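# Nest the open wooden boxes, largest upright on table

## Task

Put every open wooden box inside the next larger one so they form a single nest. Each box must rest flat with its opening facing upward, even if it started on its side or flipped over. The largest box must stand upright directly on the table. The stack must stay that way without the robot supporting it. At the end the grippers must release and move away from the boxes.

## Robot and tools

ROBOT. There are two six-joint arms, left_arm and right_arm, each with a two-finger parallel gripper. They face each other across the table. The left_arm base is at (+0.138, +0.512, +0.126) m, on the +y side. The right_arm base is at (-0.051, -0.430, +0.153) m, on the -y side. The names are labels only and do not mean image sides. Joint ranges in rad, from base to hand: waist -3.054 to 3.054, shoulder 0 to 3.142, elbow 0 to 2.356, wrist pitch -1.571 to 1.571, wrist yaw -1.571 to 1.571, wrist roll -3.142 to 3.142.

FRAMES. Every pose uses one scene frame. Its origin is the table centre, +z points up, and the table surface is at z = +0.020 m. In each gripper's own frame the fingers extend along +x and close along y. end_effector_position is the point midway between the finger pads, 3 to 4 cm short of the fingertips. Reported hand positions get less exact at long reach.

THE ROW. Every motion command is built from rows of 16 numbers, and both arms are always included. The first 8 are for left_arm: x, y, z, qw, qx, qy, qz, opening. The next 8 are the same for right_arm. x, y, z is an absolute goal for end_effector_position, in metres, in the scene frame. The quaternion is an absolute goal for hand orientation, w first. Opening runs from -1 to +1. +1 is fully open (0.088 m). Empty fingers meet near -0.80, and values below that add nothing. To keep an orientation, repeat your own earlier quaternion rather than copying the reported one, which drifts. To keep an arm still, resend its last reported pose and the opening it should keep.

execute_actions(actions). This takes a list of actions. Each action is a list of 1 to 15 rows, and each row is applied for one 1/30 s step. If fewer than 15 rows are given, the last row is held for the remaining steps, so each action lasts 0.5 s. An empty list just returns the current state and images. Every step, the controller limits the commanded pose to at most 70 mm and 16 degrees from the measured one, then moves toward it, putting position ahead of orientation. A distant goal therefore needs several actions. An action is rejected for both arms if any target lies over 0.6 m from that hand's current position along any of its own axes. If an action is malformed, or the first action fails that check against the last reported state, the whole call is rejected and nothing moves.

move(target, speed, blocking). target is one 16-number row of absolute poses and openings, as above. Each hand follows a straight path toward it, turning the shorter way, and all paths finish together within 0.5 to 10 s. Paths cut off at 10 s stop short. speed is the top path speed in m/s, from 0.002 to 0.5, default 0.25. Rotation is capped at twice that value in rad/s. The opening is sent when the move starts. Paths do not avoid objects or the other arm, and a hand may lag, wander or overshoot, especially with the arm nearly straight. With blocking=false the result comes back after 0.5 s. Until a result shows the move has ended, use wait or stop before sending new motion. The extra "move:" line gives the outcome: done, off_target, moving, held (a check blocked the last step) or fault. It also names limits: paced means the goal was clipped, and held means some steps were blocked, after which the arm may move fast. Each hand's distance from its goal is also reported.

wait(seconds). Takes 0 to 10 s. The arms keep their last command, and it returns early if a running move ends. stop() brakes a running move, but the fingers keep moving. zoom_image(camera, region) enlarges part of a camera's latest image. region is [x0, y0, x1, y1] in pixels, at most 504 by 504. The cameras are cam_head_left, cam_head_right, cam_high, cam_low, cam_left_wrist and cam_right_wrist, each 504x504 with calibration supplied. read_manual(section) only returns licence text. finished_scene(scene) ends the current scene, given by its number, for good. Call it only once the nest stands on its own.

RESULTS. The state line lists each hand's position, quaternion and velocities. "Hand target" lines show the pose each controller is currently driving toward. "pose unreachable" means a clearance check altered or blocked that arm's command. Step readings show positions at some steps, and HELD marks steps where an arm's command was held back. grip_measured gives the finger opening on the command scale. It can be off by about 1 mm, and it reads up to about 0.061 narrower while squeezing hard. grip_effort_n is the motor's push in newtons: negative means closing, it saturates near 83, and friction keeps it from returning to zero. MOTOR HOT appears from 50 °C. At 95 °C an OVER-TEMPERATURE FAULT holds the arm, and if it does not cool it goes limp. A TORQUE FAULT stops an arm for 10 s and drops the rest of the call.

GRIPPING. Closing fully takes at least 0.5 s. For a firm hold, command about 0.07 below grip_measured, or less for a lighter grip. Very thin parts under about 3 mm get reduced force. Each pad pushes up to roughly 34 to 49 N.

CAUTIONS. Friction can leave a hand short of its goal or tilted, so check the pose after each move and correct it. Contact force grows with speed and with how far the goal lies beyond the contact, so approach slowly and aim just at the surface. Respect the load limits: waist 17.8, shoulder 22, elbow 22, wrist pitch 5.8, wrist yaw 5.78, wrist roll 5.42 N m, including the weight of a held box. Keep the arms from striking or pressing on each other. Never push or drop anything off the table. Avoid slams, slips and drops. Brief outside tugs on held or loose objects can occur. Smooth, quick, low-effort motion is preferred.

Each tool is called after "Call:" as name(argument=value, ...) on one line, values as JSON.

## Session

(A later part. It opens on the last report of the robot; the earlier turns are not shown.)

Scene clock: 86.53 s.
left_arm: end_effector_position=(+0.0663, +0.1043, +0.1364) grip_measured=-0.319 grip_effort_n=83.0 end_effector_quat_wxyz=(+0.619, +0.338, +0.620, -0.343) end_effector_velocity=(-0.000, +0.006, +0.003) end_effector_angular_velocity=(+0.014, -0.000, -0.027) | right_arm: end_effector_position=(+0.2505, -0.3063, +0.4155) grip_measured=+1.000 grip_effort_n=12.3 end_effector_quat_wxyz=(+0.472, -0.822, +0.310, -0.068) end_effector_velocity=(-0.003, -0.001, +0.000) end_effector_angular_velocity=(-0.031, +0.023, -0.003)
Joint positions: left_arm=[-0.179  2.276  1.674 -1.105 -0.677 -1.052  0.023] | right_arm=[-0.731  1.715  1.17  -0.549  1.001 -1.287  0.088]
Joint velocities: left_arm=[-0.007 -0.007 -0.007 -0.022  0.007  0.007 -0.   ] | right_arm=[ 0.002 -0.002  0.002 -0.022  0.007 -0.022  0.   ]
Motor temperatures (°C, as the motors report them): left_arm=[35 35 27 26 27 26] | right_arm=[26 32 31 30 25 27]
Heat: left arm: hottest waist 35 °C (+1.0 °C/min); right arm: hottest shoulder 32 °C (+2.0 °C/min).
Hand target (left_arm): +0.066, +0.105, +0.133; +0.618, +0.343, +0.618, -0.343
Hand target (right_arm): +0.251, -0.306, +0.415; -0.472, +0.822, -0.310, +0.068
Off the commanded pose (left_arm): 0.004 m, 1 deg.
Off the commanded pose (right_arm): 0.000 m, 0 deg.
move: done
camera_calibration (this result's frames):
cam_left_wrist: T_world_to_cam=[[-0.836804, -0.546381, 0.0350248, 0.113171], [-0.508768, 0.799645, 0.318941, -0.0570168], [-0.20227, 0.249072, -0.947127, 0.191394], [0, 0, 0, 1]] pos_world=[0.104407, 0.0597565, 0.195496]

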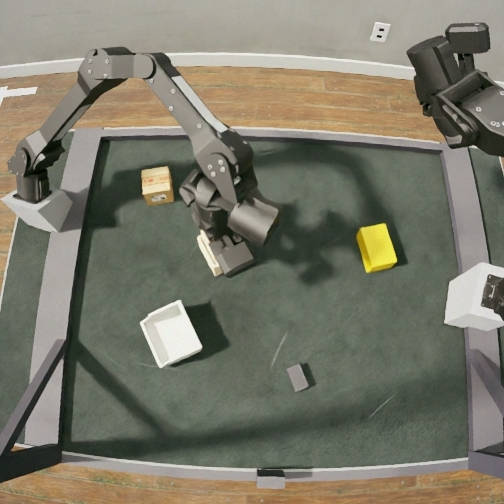

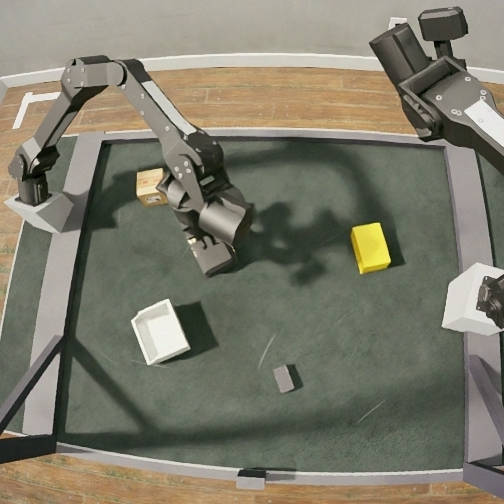

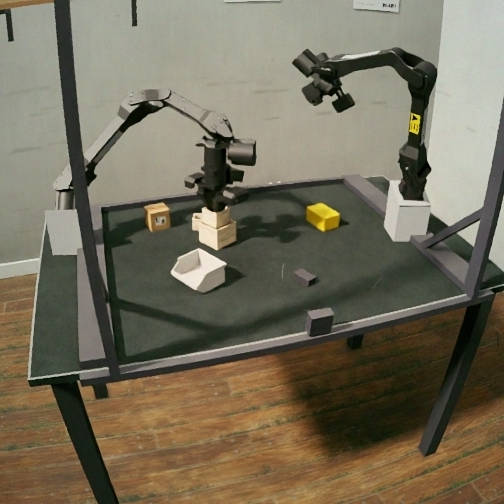

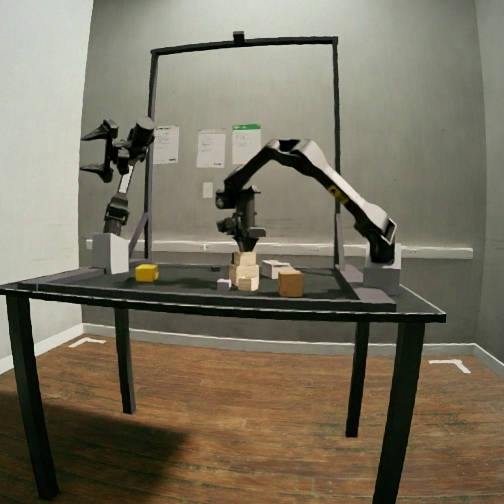

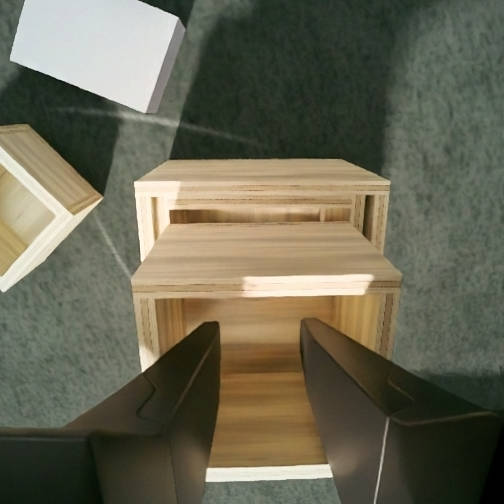

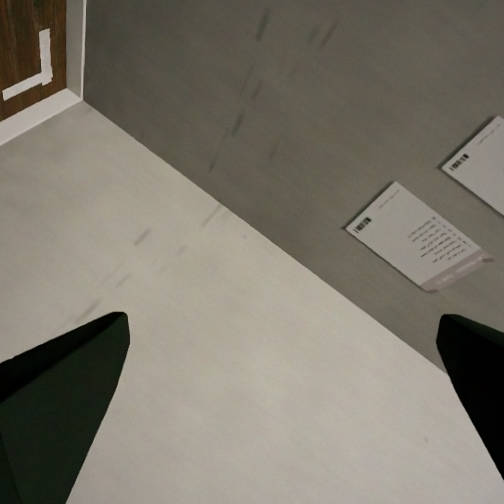

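Call:
move(target=[0.0665,0.1028,0.132,0.6184,0.3428,0.6184,-0.3428,-0.05,0.2505,-0.3063,0.4155,0.472,-0.822,0.310,-0.068,1.0], speed=0.01)

Call:
zoom_image(camera="cam_left_wrist", region=[125,180,215,240])

Call:
zoom_image(camera="cam_left_wrist", region=[295,180,385,240])

Scene clock: 88.70 s.
left_arm: end_effector_position=(+0.0677, +0.1040, +0.1352) grip_measured=-0.319 grip_effort_n=83.0 end_effector_quat_wxyz=(+0.619, +0.340, +0.620, -0.343) end_effector_velocity=(+0.003, +0.004, +0.001) end_effector_angular_velocity=(+0.010, -0.014, -0.008) | right_arm: end_effector_position=(+0.2505, -0.3063, +0.4155) grip_measured=+1.000 grip_effort_n=12.3 end_effector_quat_wxyz=(+0.472, -0.822, +0.310, -0.068) end_effector_velocity=(-0.002, -0.004, -0.003) end_effector_angular_velocity=(-0.023, +0.022, -0.012)
Joint positions: left_arm=[-0.174  2.276  1.674 -1.105 -0.677 -1.047  0.023] | right_arm=[-0.731  1.715  1.17  -0.549  1.001 -1.287  0.088]
Joint velocities: left_arm=[-0.002 -0.002 -0.002 -0.022 -0.007 -0.007 -0.   ] | right_arm=[-0.002  0.002 -0.002 -0.022  0.007 -0.007  0.   ]
Motor temperatures (°C, as the motors report them): left_arm=[35 35 27 26 27 26] | right_arm=[26 33 31 30 25 27]
Heat: left arm: hottest waist 35 °C (+1.0 °C/min); right arm: hottest shoulder 33 °C (+3.0 °C/min).
Hand target (left_arm): +0.067, +0.103, +0.132; +0.618, +0.343, +0.618, -0.343
Hand target (right_arm): +0.251, -0.306, +0.415; -0.472, +0.822, -0.310, +0.068
Off the commanded pose (left_arm): 0.004 m, 0 deg.
Off the commanded pose (right_arm): 0.000 m, 0 deg.
move: done
camera_calibration (this result's frames):
cam_left_wrist: T_world_to_cam=[[-0.83782, -0.544958, 0.0328442, 0.114473], [-0.507569, 0.799671, 0.320779, -0.0560148], [-0.201076, 0.252084, -0.946584, 0.190147], [0, 0, 0, 1]] pos_world=[0.10571, 0.0592434, 0.194199]

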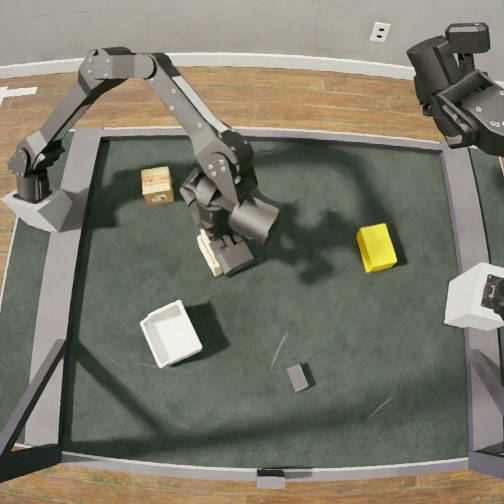

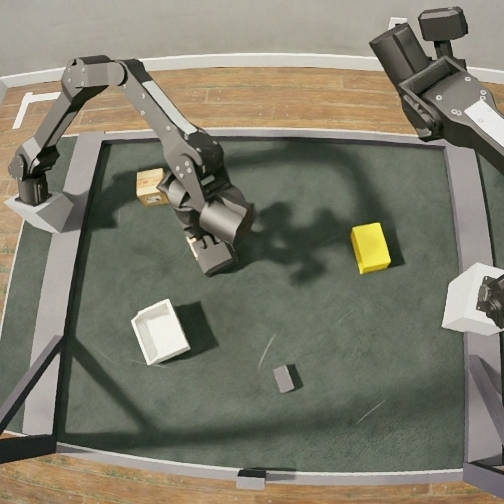

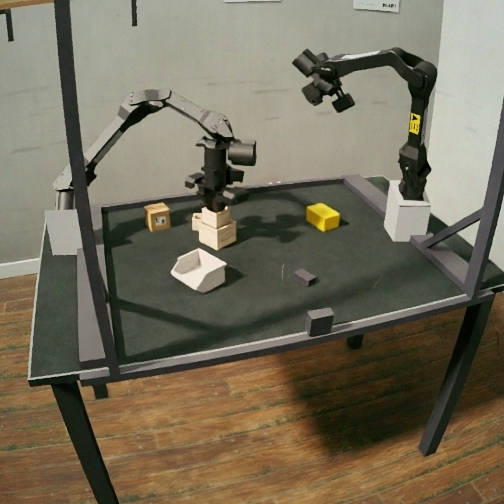

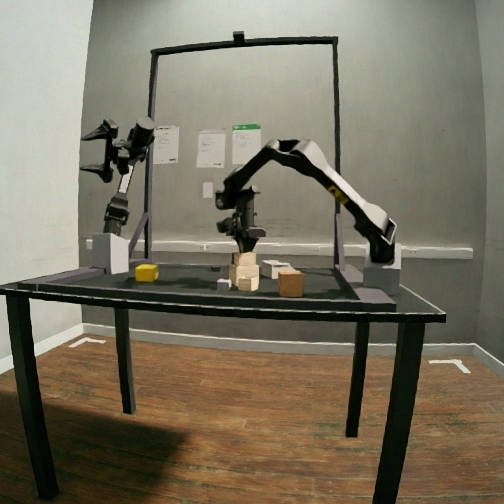

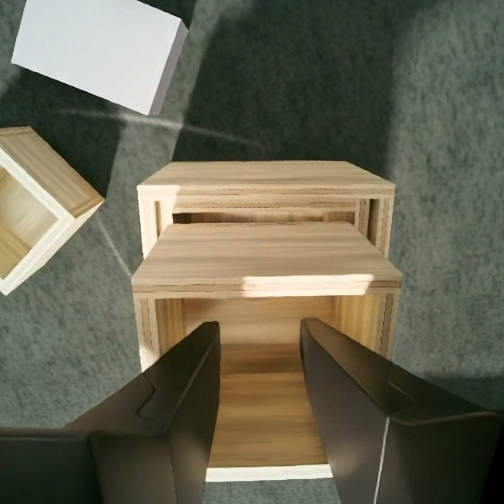

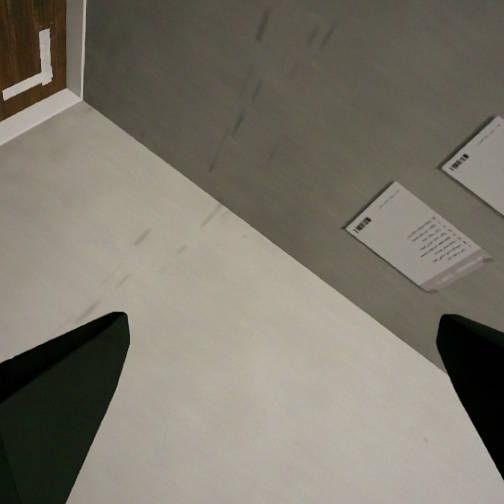

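Region (125, 180, 215, 240) of cam_left_wrist's 504x504 image, scaled by 5.600, with more detail than that image has.

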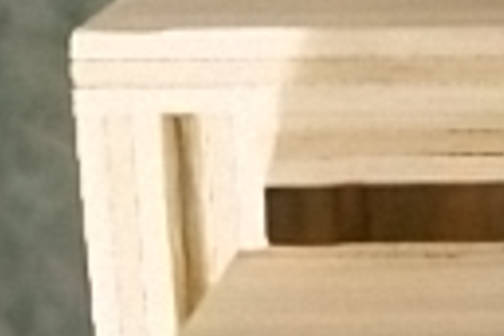

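Region (295, 180, 385, 240) of cam_left_wrist's 504x504 image, scaled by 5.600, with more detail than that image has.

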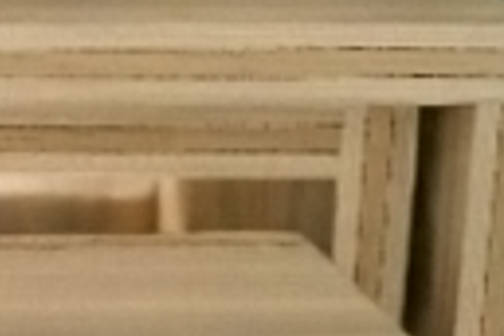

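Call:
move(target=[0.0650,0.1025,0.128,0.6184,0.3428,0.6184,-0.3428,-0.05,0.2505,-0.3063,0.4155,0.472,-0.822,0.310,-0.068,1.0], speed=0.01)

Call:
zoom_image(camera="cam_left_wrist", region=[125,180,215,240])

Call:
zoom_image(camera="cam_left_wrist", region=[295,180,385,240])

Scene clock: 89.97 s.
left_arm: end_effector_position=(+0.0671, +0.1019, +0.1338) grip_measured=-0.319 grip_effort_n=83.0 end_effector_quat_wxyz=(+0.619, +0.336, +0.621, -0.344) end_effector_velocity=(+0.000, +0.002, -0.001) end_effector_angular_velocity=(+0.004, -0.011, -0.017) | right_arm: end_effector_position=(+0.2505, -0.3063, +0.4155) grip_measured=+1.000 grip_effort_n=12.3 end_effector_quat_wxyz=(+0.472, -0.822, +0.310, -0.068) end_effector_velocity=(+0.001, +0.001, +0.002) end_effector_angular_velocity=(-0.006, +0.007, +0.009)
Joint positions: left_arm=[-0.171  2.278  1.674 -1.091 -0.677 -1.042  0.023] | right_arm=[-0.731  1.715  1.17  -0.549  1.001 -1.287  0.088]
Joint velocities: left_arm=[-0.002  0.002 -0.002 -0.007 -0.007  0.007 -0.   ] | right_arm=[-0.002 -0.002  0.002  0.007 -0.007 -0.022  0.   ]
Motor temperatures (°C, as the motors report them): left_arm=[36 35 27 26 27 26] | right_arm=[26 33 31 30 25 27]
Heat: left arm: hottest waist 36 °C (+1.0 °C/min); right arm: hottest shoulder 33 °C (+3.0 °C/min).
Hand target (left_arm): +0.065, +0.103, +0.128; +0.618, +0.343, +0.618, -0.343
Hand target (right_arm): +0.251, -0.306, +0.415; -0.472, +0.822, -0.310, +0.068
Off the commanded pose (left_arm): 0.006 m, 1 deg.
Off the commanded pose (right_arm): 0.000 m, 0 deg.
move: done
camera_calibration (this result's frames):
cam_left_wrist: T_world_to_cam=[[-0.834978, -0.548888, 0.0391689, 0.112141], [-0.510377, 0.799072, 0.317803, -0.0535309], [-0.205737, 0.245368, -0.947347, 0.190249], [0, 0, 0, 1]] pos_world=[0.105456, 0.0576471, 0.192852]

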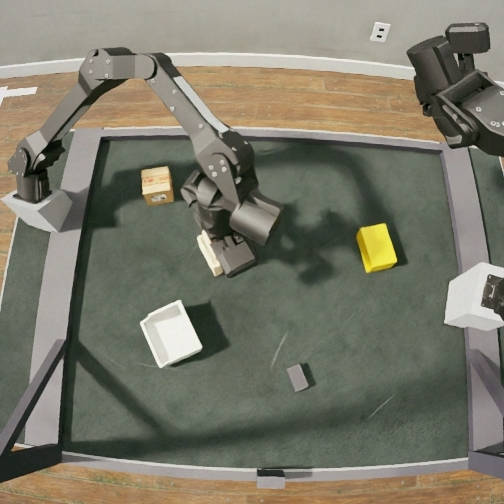

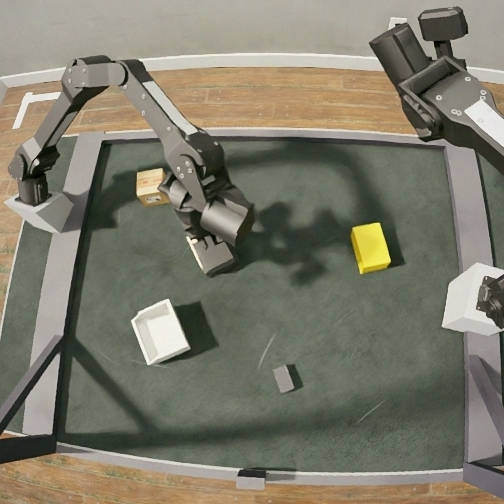

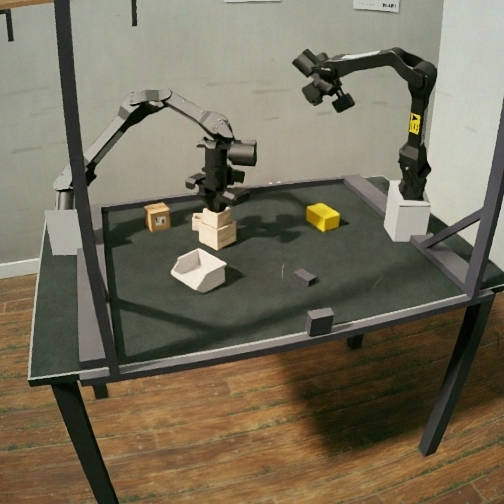

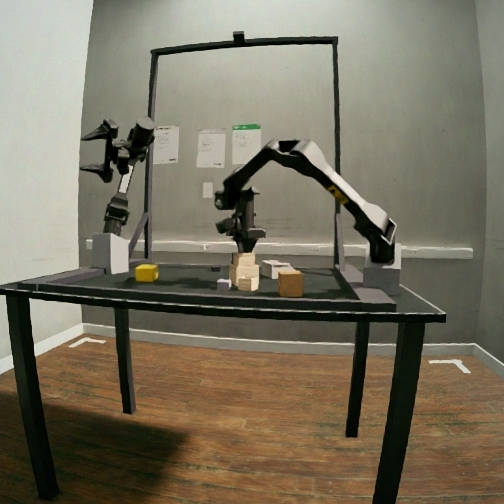

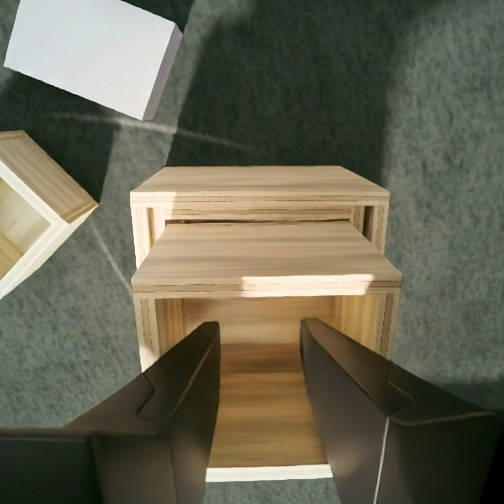

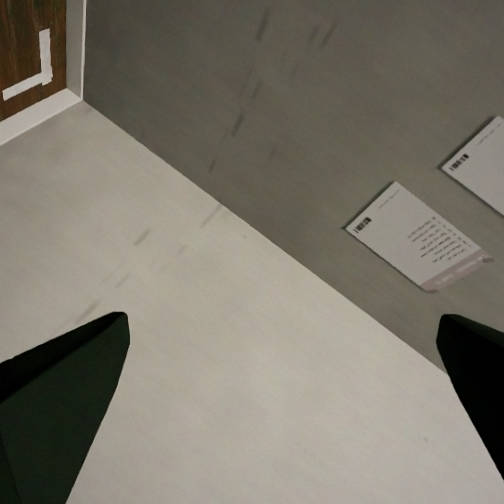

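Region (125, 180, 215, 240) of cam_left_wrist's 504x504 image, scaled by 5.600, with more detail than that image has.

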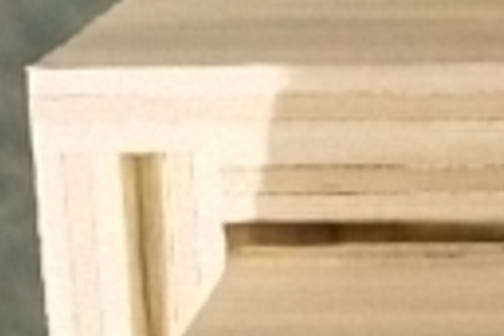

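Region (295, 180, 385, 240) of cam_left_wrist's 504x504 image, scaled by 5.600, with more detail than that image has.

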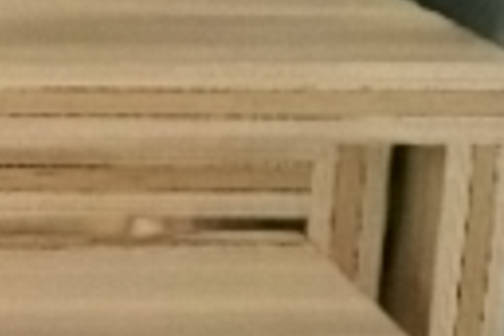

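Call:
move(target=[0.0644,0.1052,0.125,0.6184,0.3428,0.6184,-0.3428,-0.05,0.2505,-0.3063,0.4155,0.472,-0.822,0.310,-0.068,1.0], speed=0.01)

Call:
zoom_image(camera="cam_left_wrist", region=[125,180,215,240])

Call:
zoom_image(camera="cam_left_wrist", region=[295,180,385,240])

Scene clock: 91.33 s.
left_arm: end_effector_position=(+0.0657, +0.1013, +0.1319) grip_measured=-0.319 grip_effort_n=83.0 end_effector_quat_wxyz=(+0.620, +0.332, +0.622, -0.345) end_effector_velocity=(-0.002, +0.003, +0.002) end_effector_angular_velocity=(+0.004, +0.005, +0.012) | right_arm: end_effector_position=(+0.2505, -0.3063, +0.4155) grip_measured=+1.000 grip_effort_n=11.9 end_effector_quat_wxyz=(+0.472, -0.822, +0.310, -0.068) end_effector_velocity=(-0.002, -0.001, -0.003) end_effector_angular_velocity=(-0.014, +0.026, +0.003)
Joint positions: left_arm=[-0.17   2.278  1.665 -1.073 -0.677 -1.04   0.023] | right_arm=[-0.731  1.715  1.17  -0.549  1.001 -1.287  0.088]
Joint velocities: left_arm=[-0.007 -0.002 -0.002 -0.007  0.007 -0.022 -0.   ] | right_arm=[ 0.002 -0.002 -0.002 -0.022 -0.007 -0.007  0.   ]
Motor temperatures (°C, as the motors report them): left_arm=[36 35 27 26 27 26] | right_arm=[26 33 31 30 25 27]
Heat: left arm: hottest waist 36 °C (+2.0 °C/min); right arm: hottest shoulder 33 °C (+3.0 °C/min).
Hand target (left_arm): +0.064, +0.105, +0.125; +0.618, +0.343, +0.618, -0.343
Hand target (right_arm): +0.251, -0.306, +0.415; -0.472, +0.822, -0.310, +0.068
Off the commanded pose (left_arm): 0.008 m, 1 deg.
Off the commanded pose (right_arm): 0.000 m, 0 deg.
move: done
camera_calibration (this result's frames):
cam_left_wrist: T_world_to_cam=[[-0.832246, -0.55259, 0.0448449, 0.110248], [-0.513172, 0.798434, 0.314893, -0.0525397], [-0.209813, 0.239056, -0.948067, 0.18933], [0, 0, 0, 1]] pos_world=[0.104516, 0.0576113, 0.191098]

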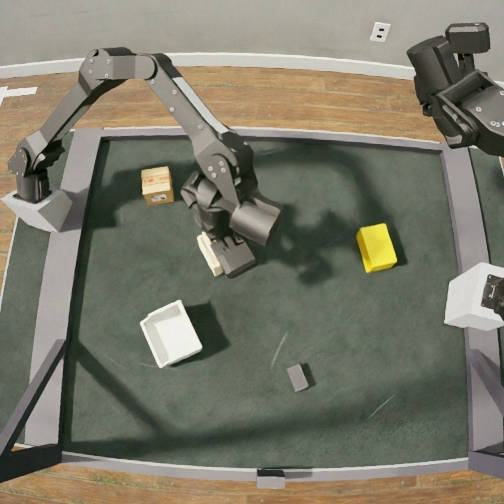

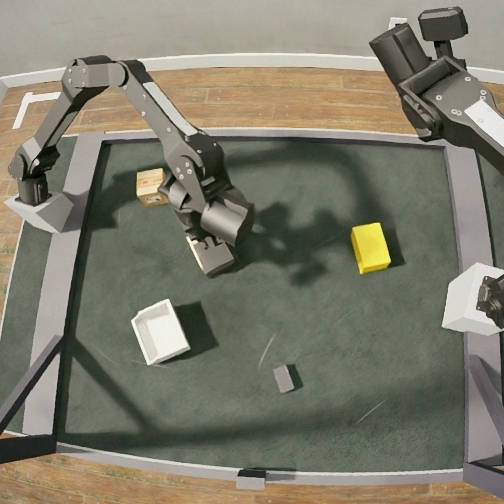

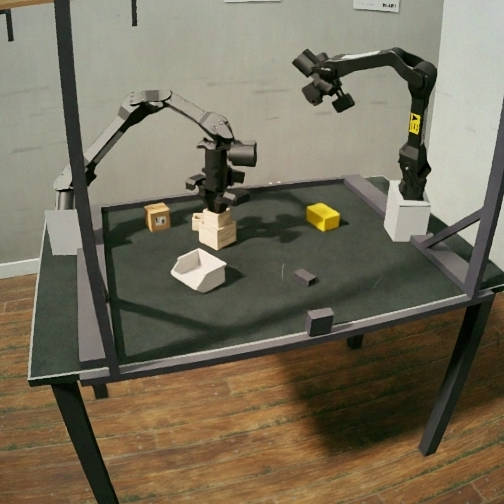

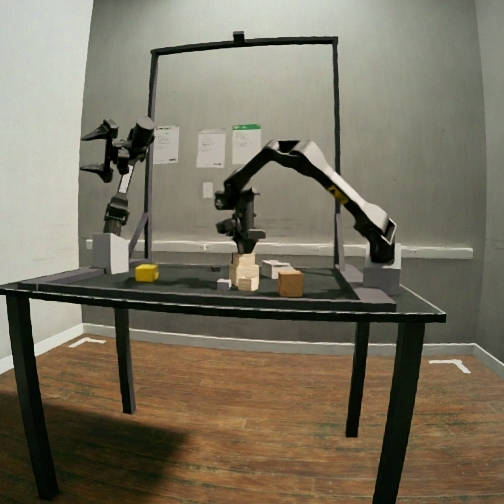

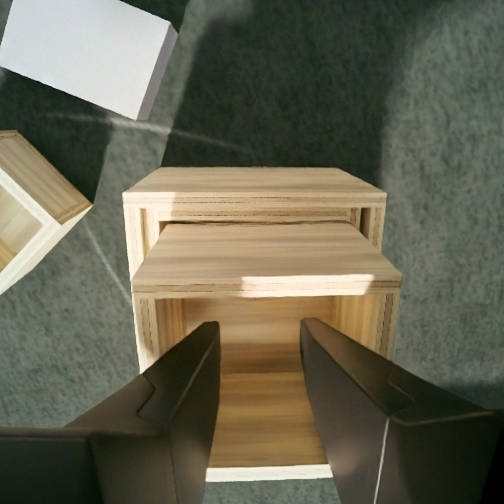

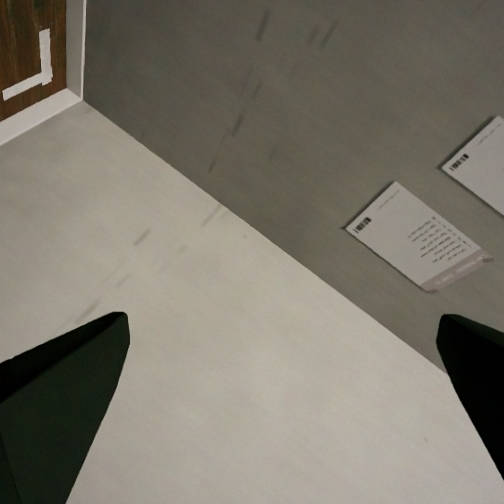

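Region (125, 180, 215, 240) of cam_left_wrist's 504x504 image, scaled by 5.600, with more detail than that image has.

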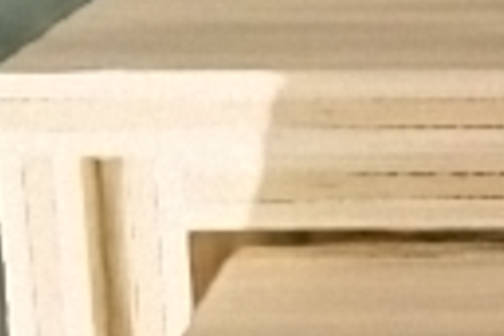

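Region (295, 180, 385, 240) of cam_left_wrist's 504x504 image, scaled by 5.600, with more detail than that image has.

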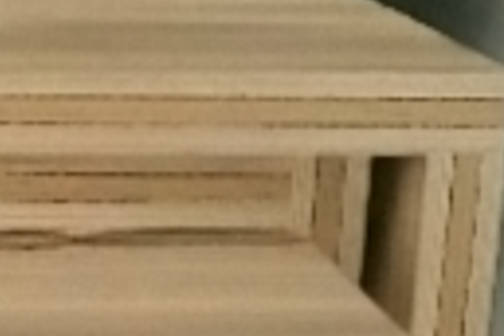

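Call:
move(target=[0.0660,0.1040,0.130,0.6184,0.3428,0.6184,-0.3428,-0.05,0.2505,-0.3063,0.4155,0.472,-0.822,0.310,-0.068,1.0], speed=0.01)

Call:
zoom_image(camera="cam_left_wrist", region=[125,180,215,240])

Call:
zoom_image(camera="cam_left_wrist", region=[295,180,385,240])

Scene clock: 93.47 s.
left_arm: end_effector_position=(+0.0671, +0.1036, +0.1318) grip_measured=-0.319 grip_effort_n=83.0 end_effector_quat_wxyz=(+0.619, +0.339, +0.620, -0.344) end_effector_velocity=(-0.003, -0.000, +0.001) end_effector_angular_velocity=(-0.010, -0.005, -0.026) | right_arm: end_effector_position=(+0.2505, -0.3063, +0.4155) grip_measured=+1.000 grip_effort_n=12.3 end_effector_quat_wxyz=(+0.472, -0.822, +0.310, -0.068) end_effector_velocity=(-0.002, -0.001, -0.000) end_effector_angular_velocity=(-0.003, -0.002, -0.006)
Joint positions: left_arm=[-0.17   2.278  1.665 -1.088 -0.678 -1.04   0.023] | right_arm=[-0.731  1.715  1.17  -0.549  1.001 -1.287  0.088]
Joint velocities: left_arm=[-0.007  0.002 -0.002  0.007 -0.007  0.022  0.   ] | right_arm=[ 0.002 -0.002 -0.002 -0.007  0.007  0.007  0.   ]
Motor temperatures (°C, as the motors report them): left_arm=[36 35 27 26 27 26] | right_arm=[26 33 31 30 25 27]
Heat: left arm: hottest waist 36 °C (+1.0 °C/min); right arm: hottest shoulder 33 °C (+3.0 °C/min).
Hand target (left_arm): +0.066, +0.104, +0.130; +0.619, +0.343, +0.618, -0.343
Hand target (right_arm): +0.251, -0.306, +0.415; -0.472, +0.822, -0.310, +0.068
Off the commanded pose (left_arm): 0.002 m, 0 deg.
Off the commanded pose (right_arm): 0.000 m, 0 deg.
move: done
camera_calibration (this result's frames):
cam_left_wrist: T_world_to_cam=[[-0.837484, -0.545377, 0.0344277, 0.113646], [-0.507887, 0.800069, 0.31928, -0.0547721], [-0.201672, 0.249906, -0.947035, 0.187227], [0, 0, 0, 1]] pos_world=[0.105117, 0.0590119, 0.190886]

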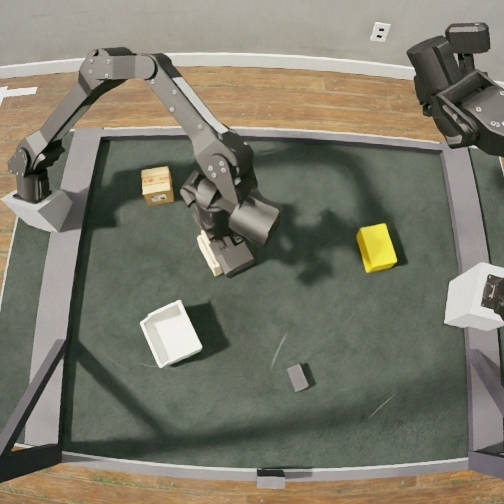

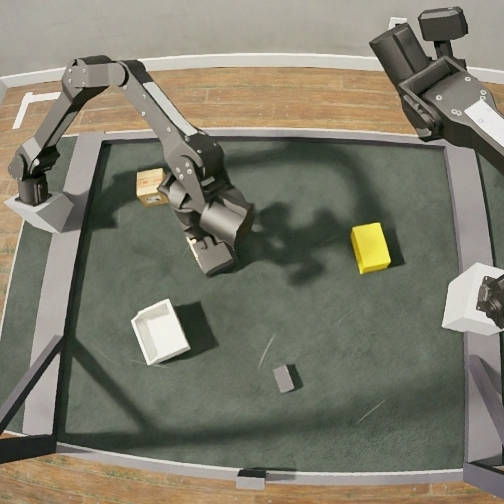

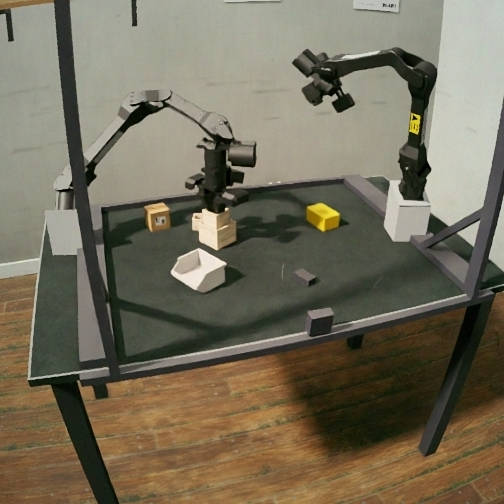

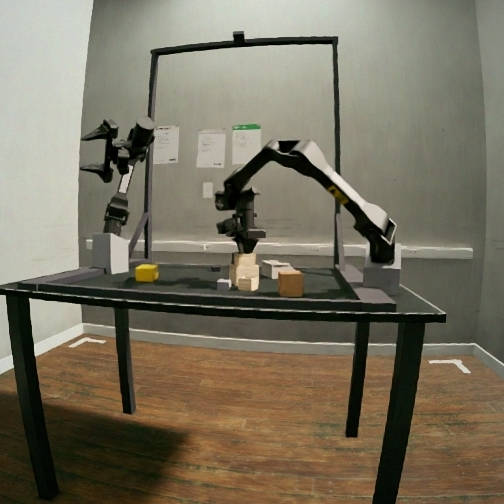

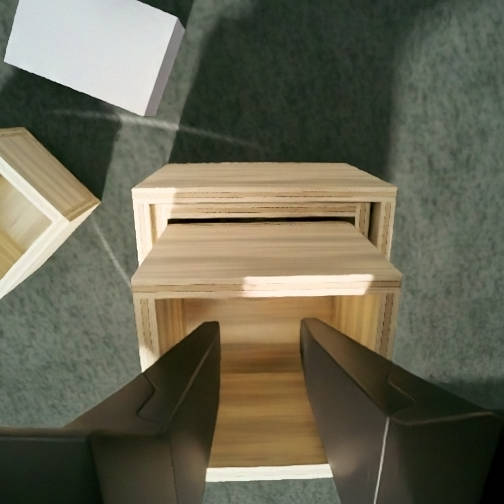

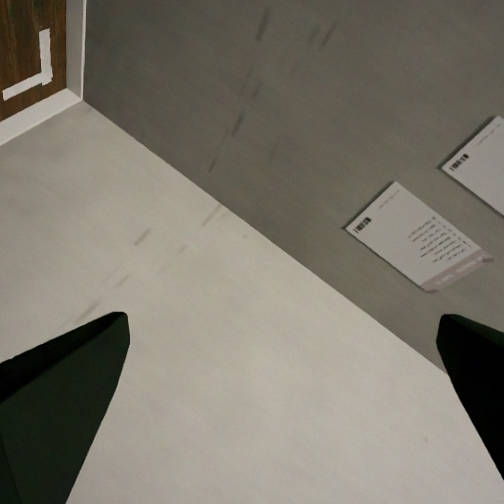

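Region (125, 180, 215, 240) of cam_left_wrist's 504x504 image, scaled by 5.600, with more detail than that image has.

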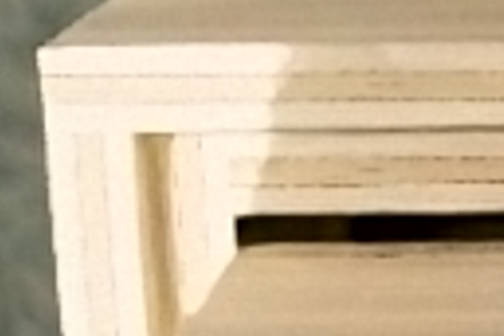

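Region (295, 180, 385, 240) of cam_left_wrist's 504x504 image, scaled by 5.600, with more detail than that image has.

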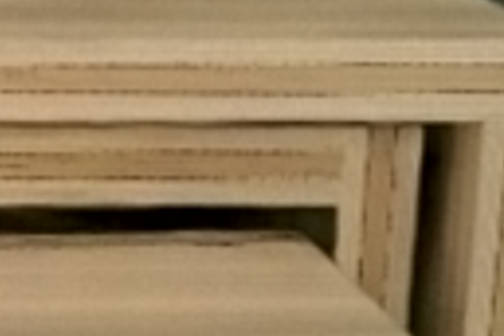

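Call:
move(target=[0.0650,0.1062,0.1255,0.6184,0.3428,0.6184,-0.3428,-0.05,0.2505,-0.3063,0.4155,0.472,-0.822,0.310,-0.068,1.0], speed=0.008)

Call:
zoom_image(camera="cam_left_wrist", region=[125,180,215,240])

Call:
zoom_image(camera="cam_left_wrist", region=[295,180,385,240])

Scene clock: 94.77 s.
left_arm: end_effector_position=(+0.0657, +0.1029, +0.1307) grip_measured=-0.319 grip_effort_n=83.0 end_effector_quat_wxyz=(+0.620, +0.335, +0.620, -0.344) end_effector_velocity=(+0.001, -0.002, -0.001) end_effector_angular_velocity=(-0.013, -0.018, +0.007) | right_arm: end_effector_position=(+0.2505, -0.3063, +0.4155) grip_measured=+1.000 grip_effort_n=11.9 end_effector_quat_wxyz=(+0.472, -0.822, +0.310, -0.068) end_effector_velocity=(+0.000, -0.001, -0.006) end_effector_angular_velocity=(-0.002, +0.030, +0.009)
Joint positions: left_arm=[-0.17   2.278  1.659 -1.073 -0.678 -1.04   0.023] | right_arm=[-0.731  1.715  1.17  -0.549  1.001 -1.287  0.088]
Joint velocities: left_arm=[-0.002  0.002 -0.002  0.007 -0.022 -0.007 -0.   ] | right_arm=[-0.002  0.002 -0.007 -0.007 -0.022 -0.007  0.   ]
Motor temperatures (°C, as the motors report them): left_arm=[36 35 27 26 27 26] | right_arm=[26 33 31 30 25 27]
Heat: left arm: hottest waist 36 °C (+1.0 °C/min); right arm: hottest shoulder 33 °C (+3.0 °C/min).
Hand target (left_arm): +0.065, +0.106, +0.126; +0.618, +0.343, +0.618, -0.343
Hand target (right_arm): +0.251, -0.306, +0.415; -0.472, +0.822, -0.310, +0.068
Off the commanded pose (left_arm): 0.006 m, 1 deg.
Off the commanded pose (right_arm): 0.000 m, 0 deg.
move: done
camera_calibration (this result's frames):
cam_left_wrist: T_world_to_cam=[[-0.834359, -0.549754, 0.0401967, 0.111653], [-0.5114, 0.799236, 0.315741, -0.0537428], [-0.205706, 0.242885, -0.947994, 0.187158], [0, 0, 0, 1]] pos_world=[0.104174, 0.0588769, 0.189906]

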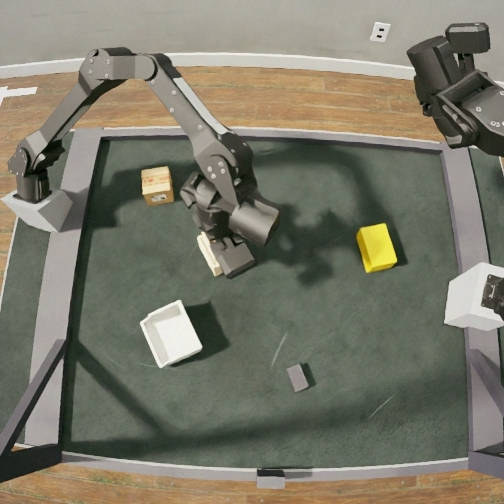

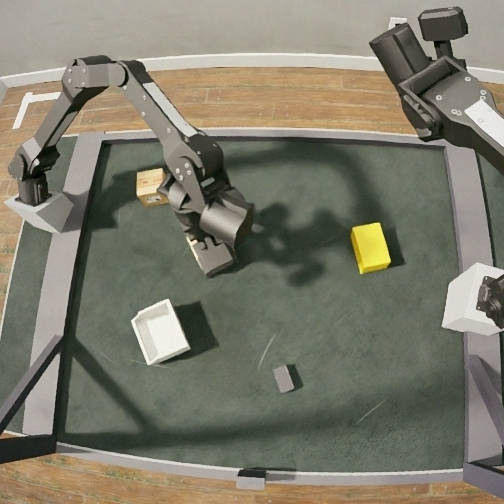

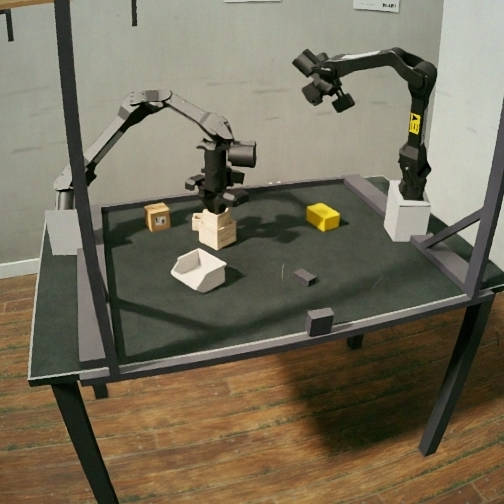

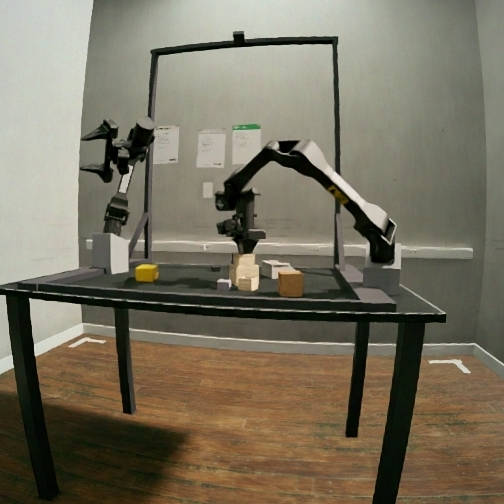

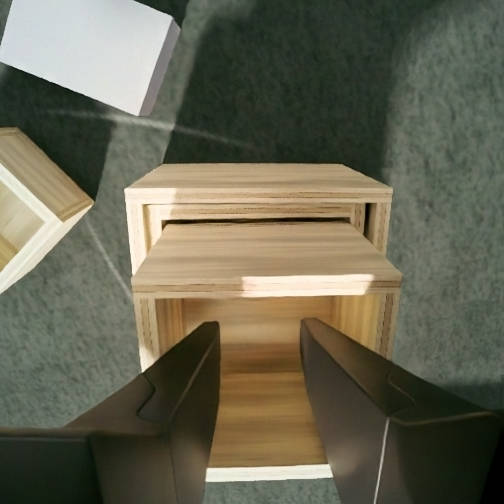

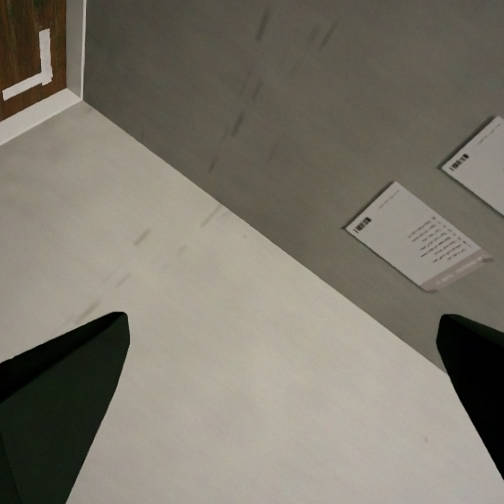

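Region (125, 180, 215, 240) of cam_left_wrist's 504x504 image, scaled by 5.600, with more detail than that image has.

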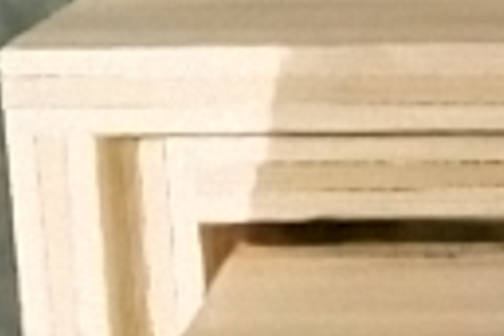

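Region (295, 180, 385, 240) of cam_left_wrist's 504x504 image, scaled by 5.600, with more detail than that image has.

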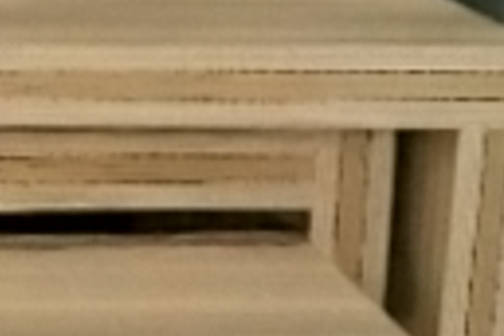

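Call:
move(target=[0.0663,0.1064,0.1258,0.6184,0.3428,0.6184,-0.3428,-0.05,0.2505,-0.3063,0.4155,0.472,-0.822,0.310,-0.068,1.0], speed=0.005)

Call:
zoom_image(camera="cam_left_wrist", region=[125,180,215,240])

Call:
zoom_image(camera="cam_left_wrist", region=[295,180,385,240])

Scene clock: 96.90 s.
left_arm: end_effector_position=(+0.0658, +0.1032, +0.1301) grip_measured=-0.319 grip_effort_n=83.0 end_effector_quat_wxyz=(+0.620, +0.335, +0.620, -0.344) end_effector_velocity=(-0.002, +0.003, -0.001) end_effector_angular_velocity=(+0.010, +0.002, -0.017) | right_arm: end_effector_position=(+0.2505, -0.3063, +0.4155) grip_measured=+1.000 grip_effort_n=12.3 end_effector_quat_wxyz=(+0.472, -0.822, +0.310, -0.068) end_effector_velocity=(-0.000, +0.001, -0.003) end_effector_angular_velocity=(-0.009, +0.018, +0.005)
Joint positions: left_arm=[-0.169  2.278  1.657 -1.071 -0.678 -1.039  0.023] | right_arm=[-0.731  1.715  1.17  -0.549  1.001 -1.287  0.088]
Joint velocities: left_arm=[-0.002  0.002 -0.002 -0.007  0.007  0.007 -0.   ] | right_arm=[ 0.002  0.002 -0.002 -0.007 -0.007 -0.007  0.   ]
Motor temperatures (°C, as the motors report them): left_arm=[36 35 27 26 27 26] | right_arm=[26 33 32 30 25 27]
Heat: left arm: hottest waist 36 °C (+1.0 °C/min); right arm: hottest shoulder 33 °C (+3.0 °C/min).
Hand target (left_arm): +0.066, +0.106, +0.126; +0.618, +0.343, +0.618, -0.343
Hand target (right_arm): +0.251, -0.306, +0.415; -0.472, +0.822, -0.310, +0.068
Off the commanded pose (left_arm): 0.005 m, 1 deg.
Off the commanded pose (right_arm): 0.000 m, 0 deg.
move: done
camera_calibration (this result's frames):
cam_left_wrist: T_world_to_cam=[[-0.834807, -0.549118, 0.0395676, 0.111916], [-0.510851, 0.799414, 0.316179, -0.053847], [-0.205251, 0.243736, -0.947874, 0.18644], [0, 0, 0, 1]] pos_world=[0.104188, 0.0590593, 0.189319]

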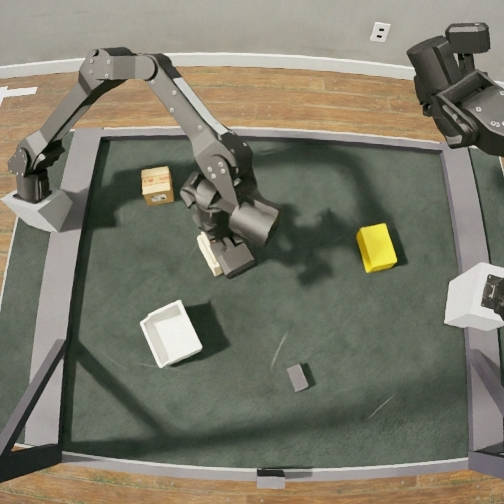

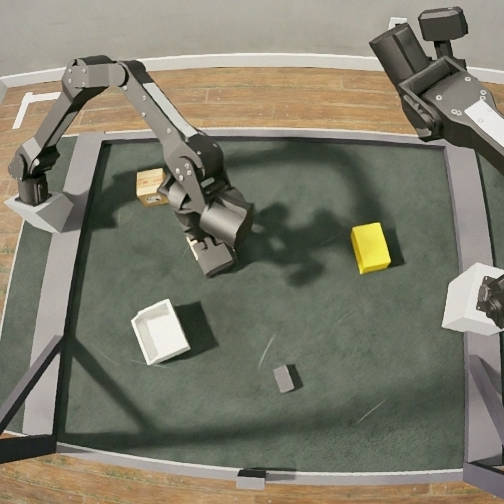

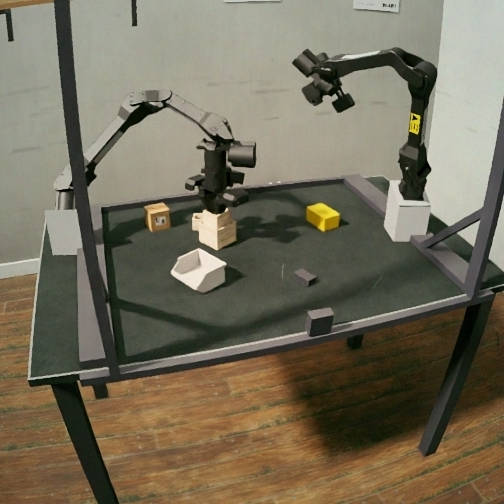

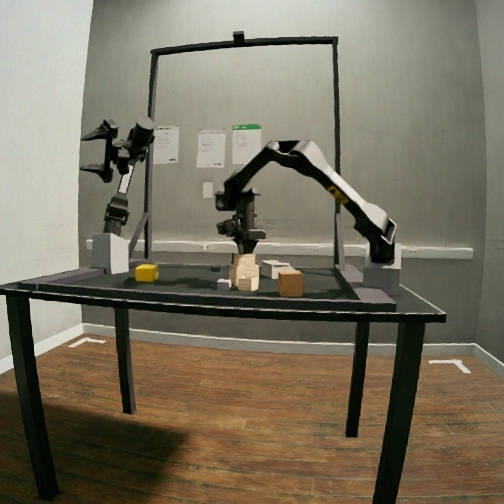

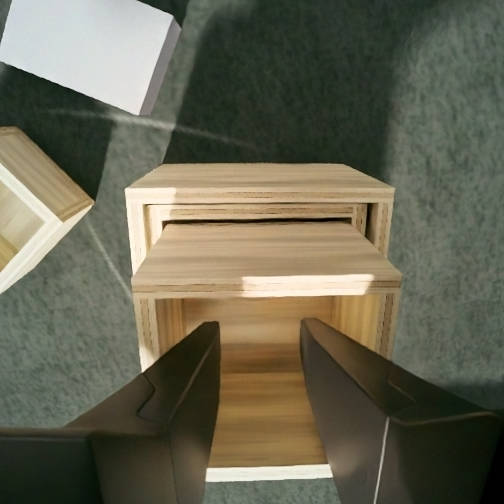

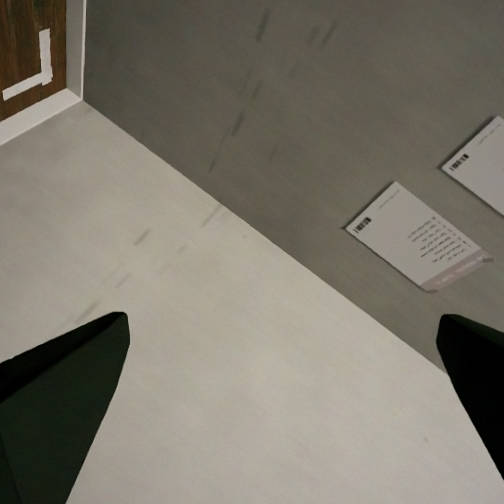

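Region (125, 180, 215, 240) of cam_left_wrist's 504x504 image, scaled by 5.600, with more detail than that image has.

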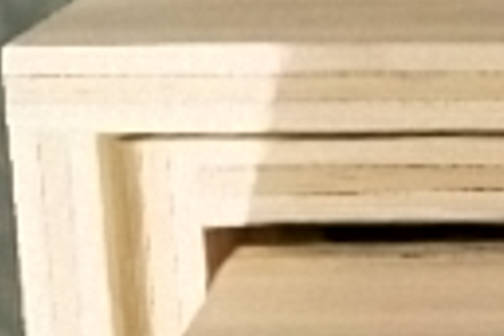

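Region (295, 180, 385, 240) of cam_left_wrist's 504x504 image, scaled by 5.600, with more detail than that image has.

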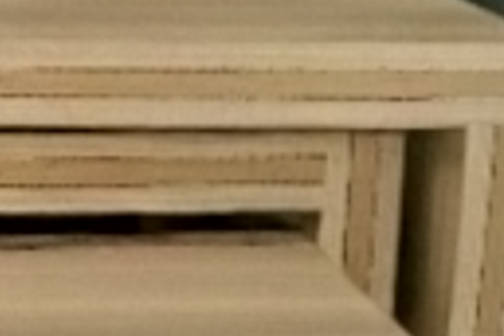

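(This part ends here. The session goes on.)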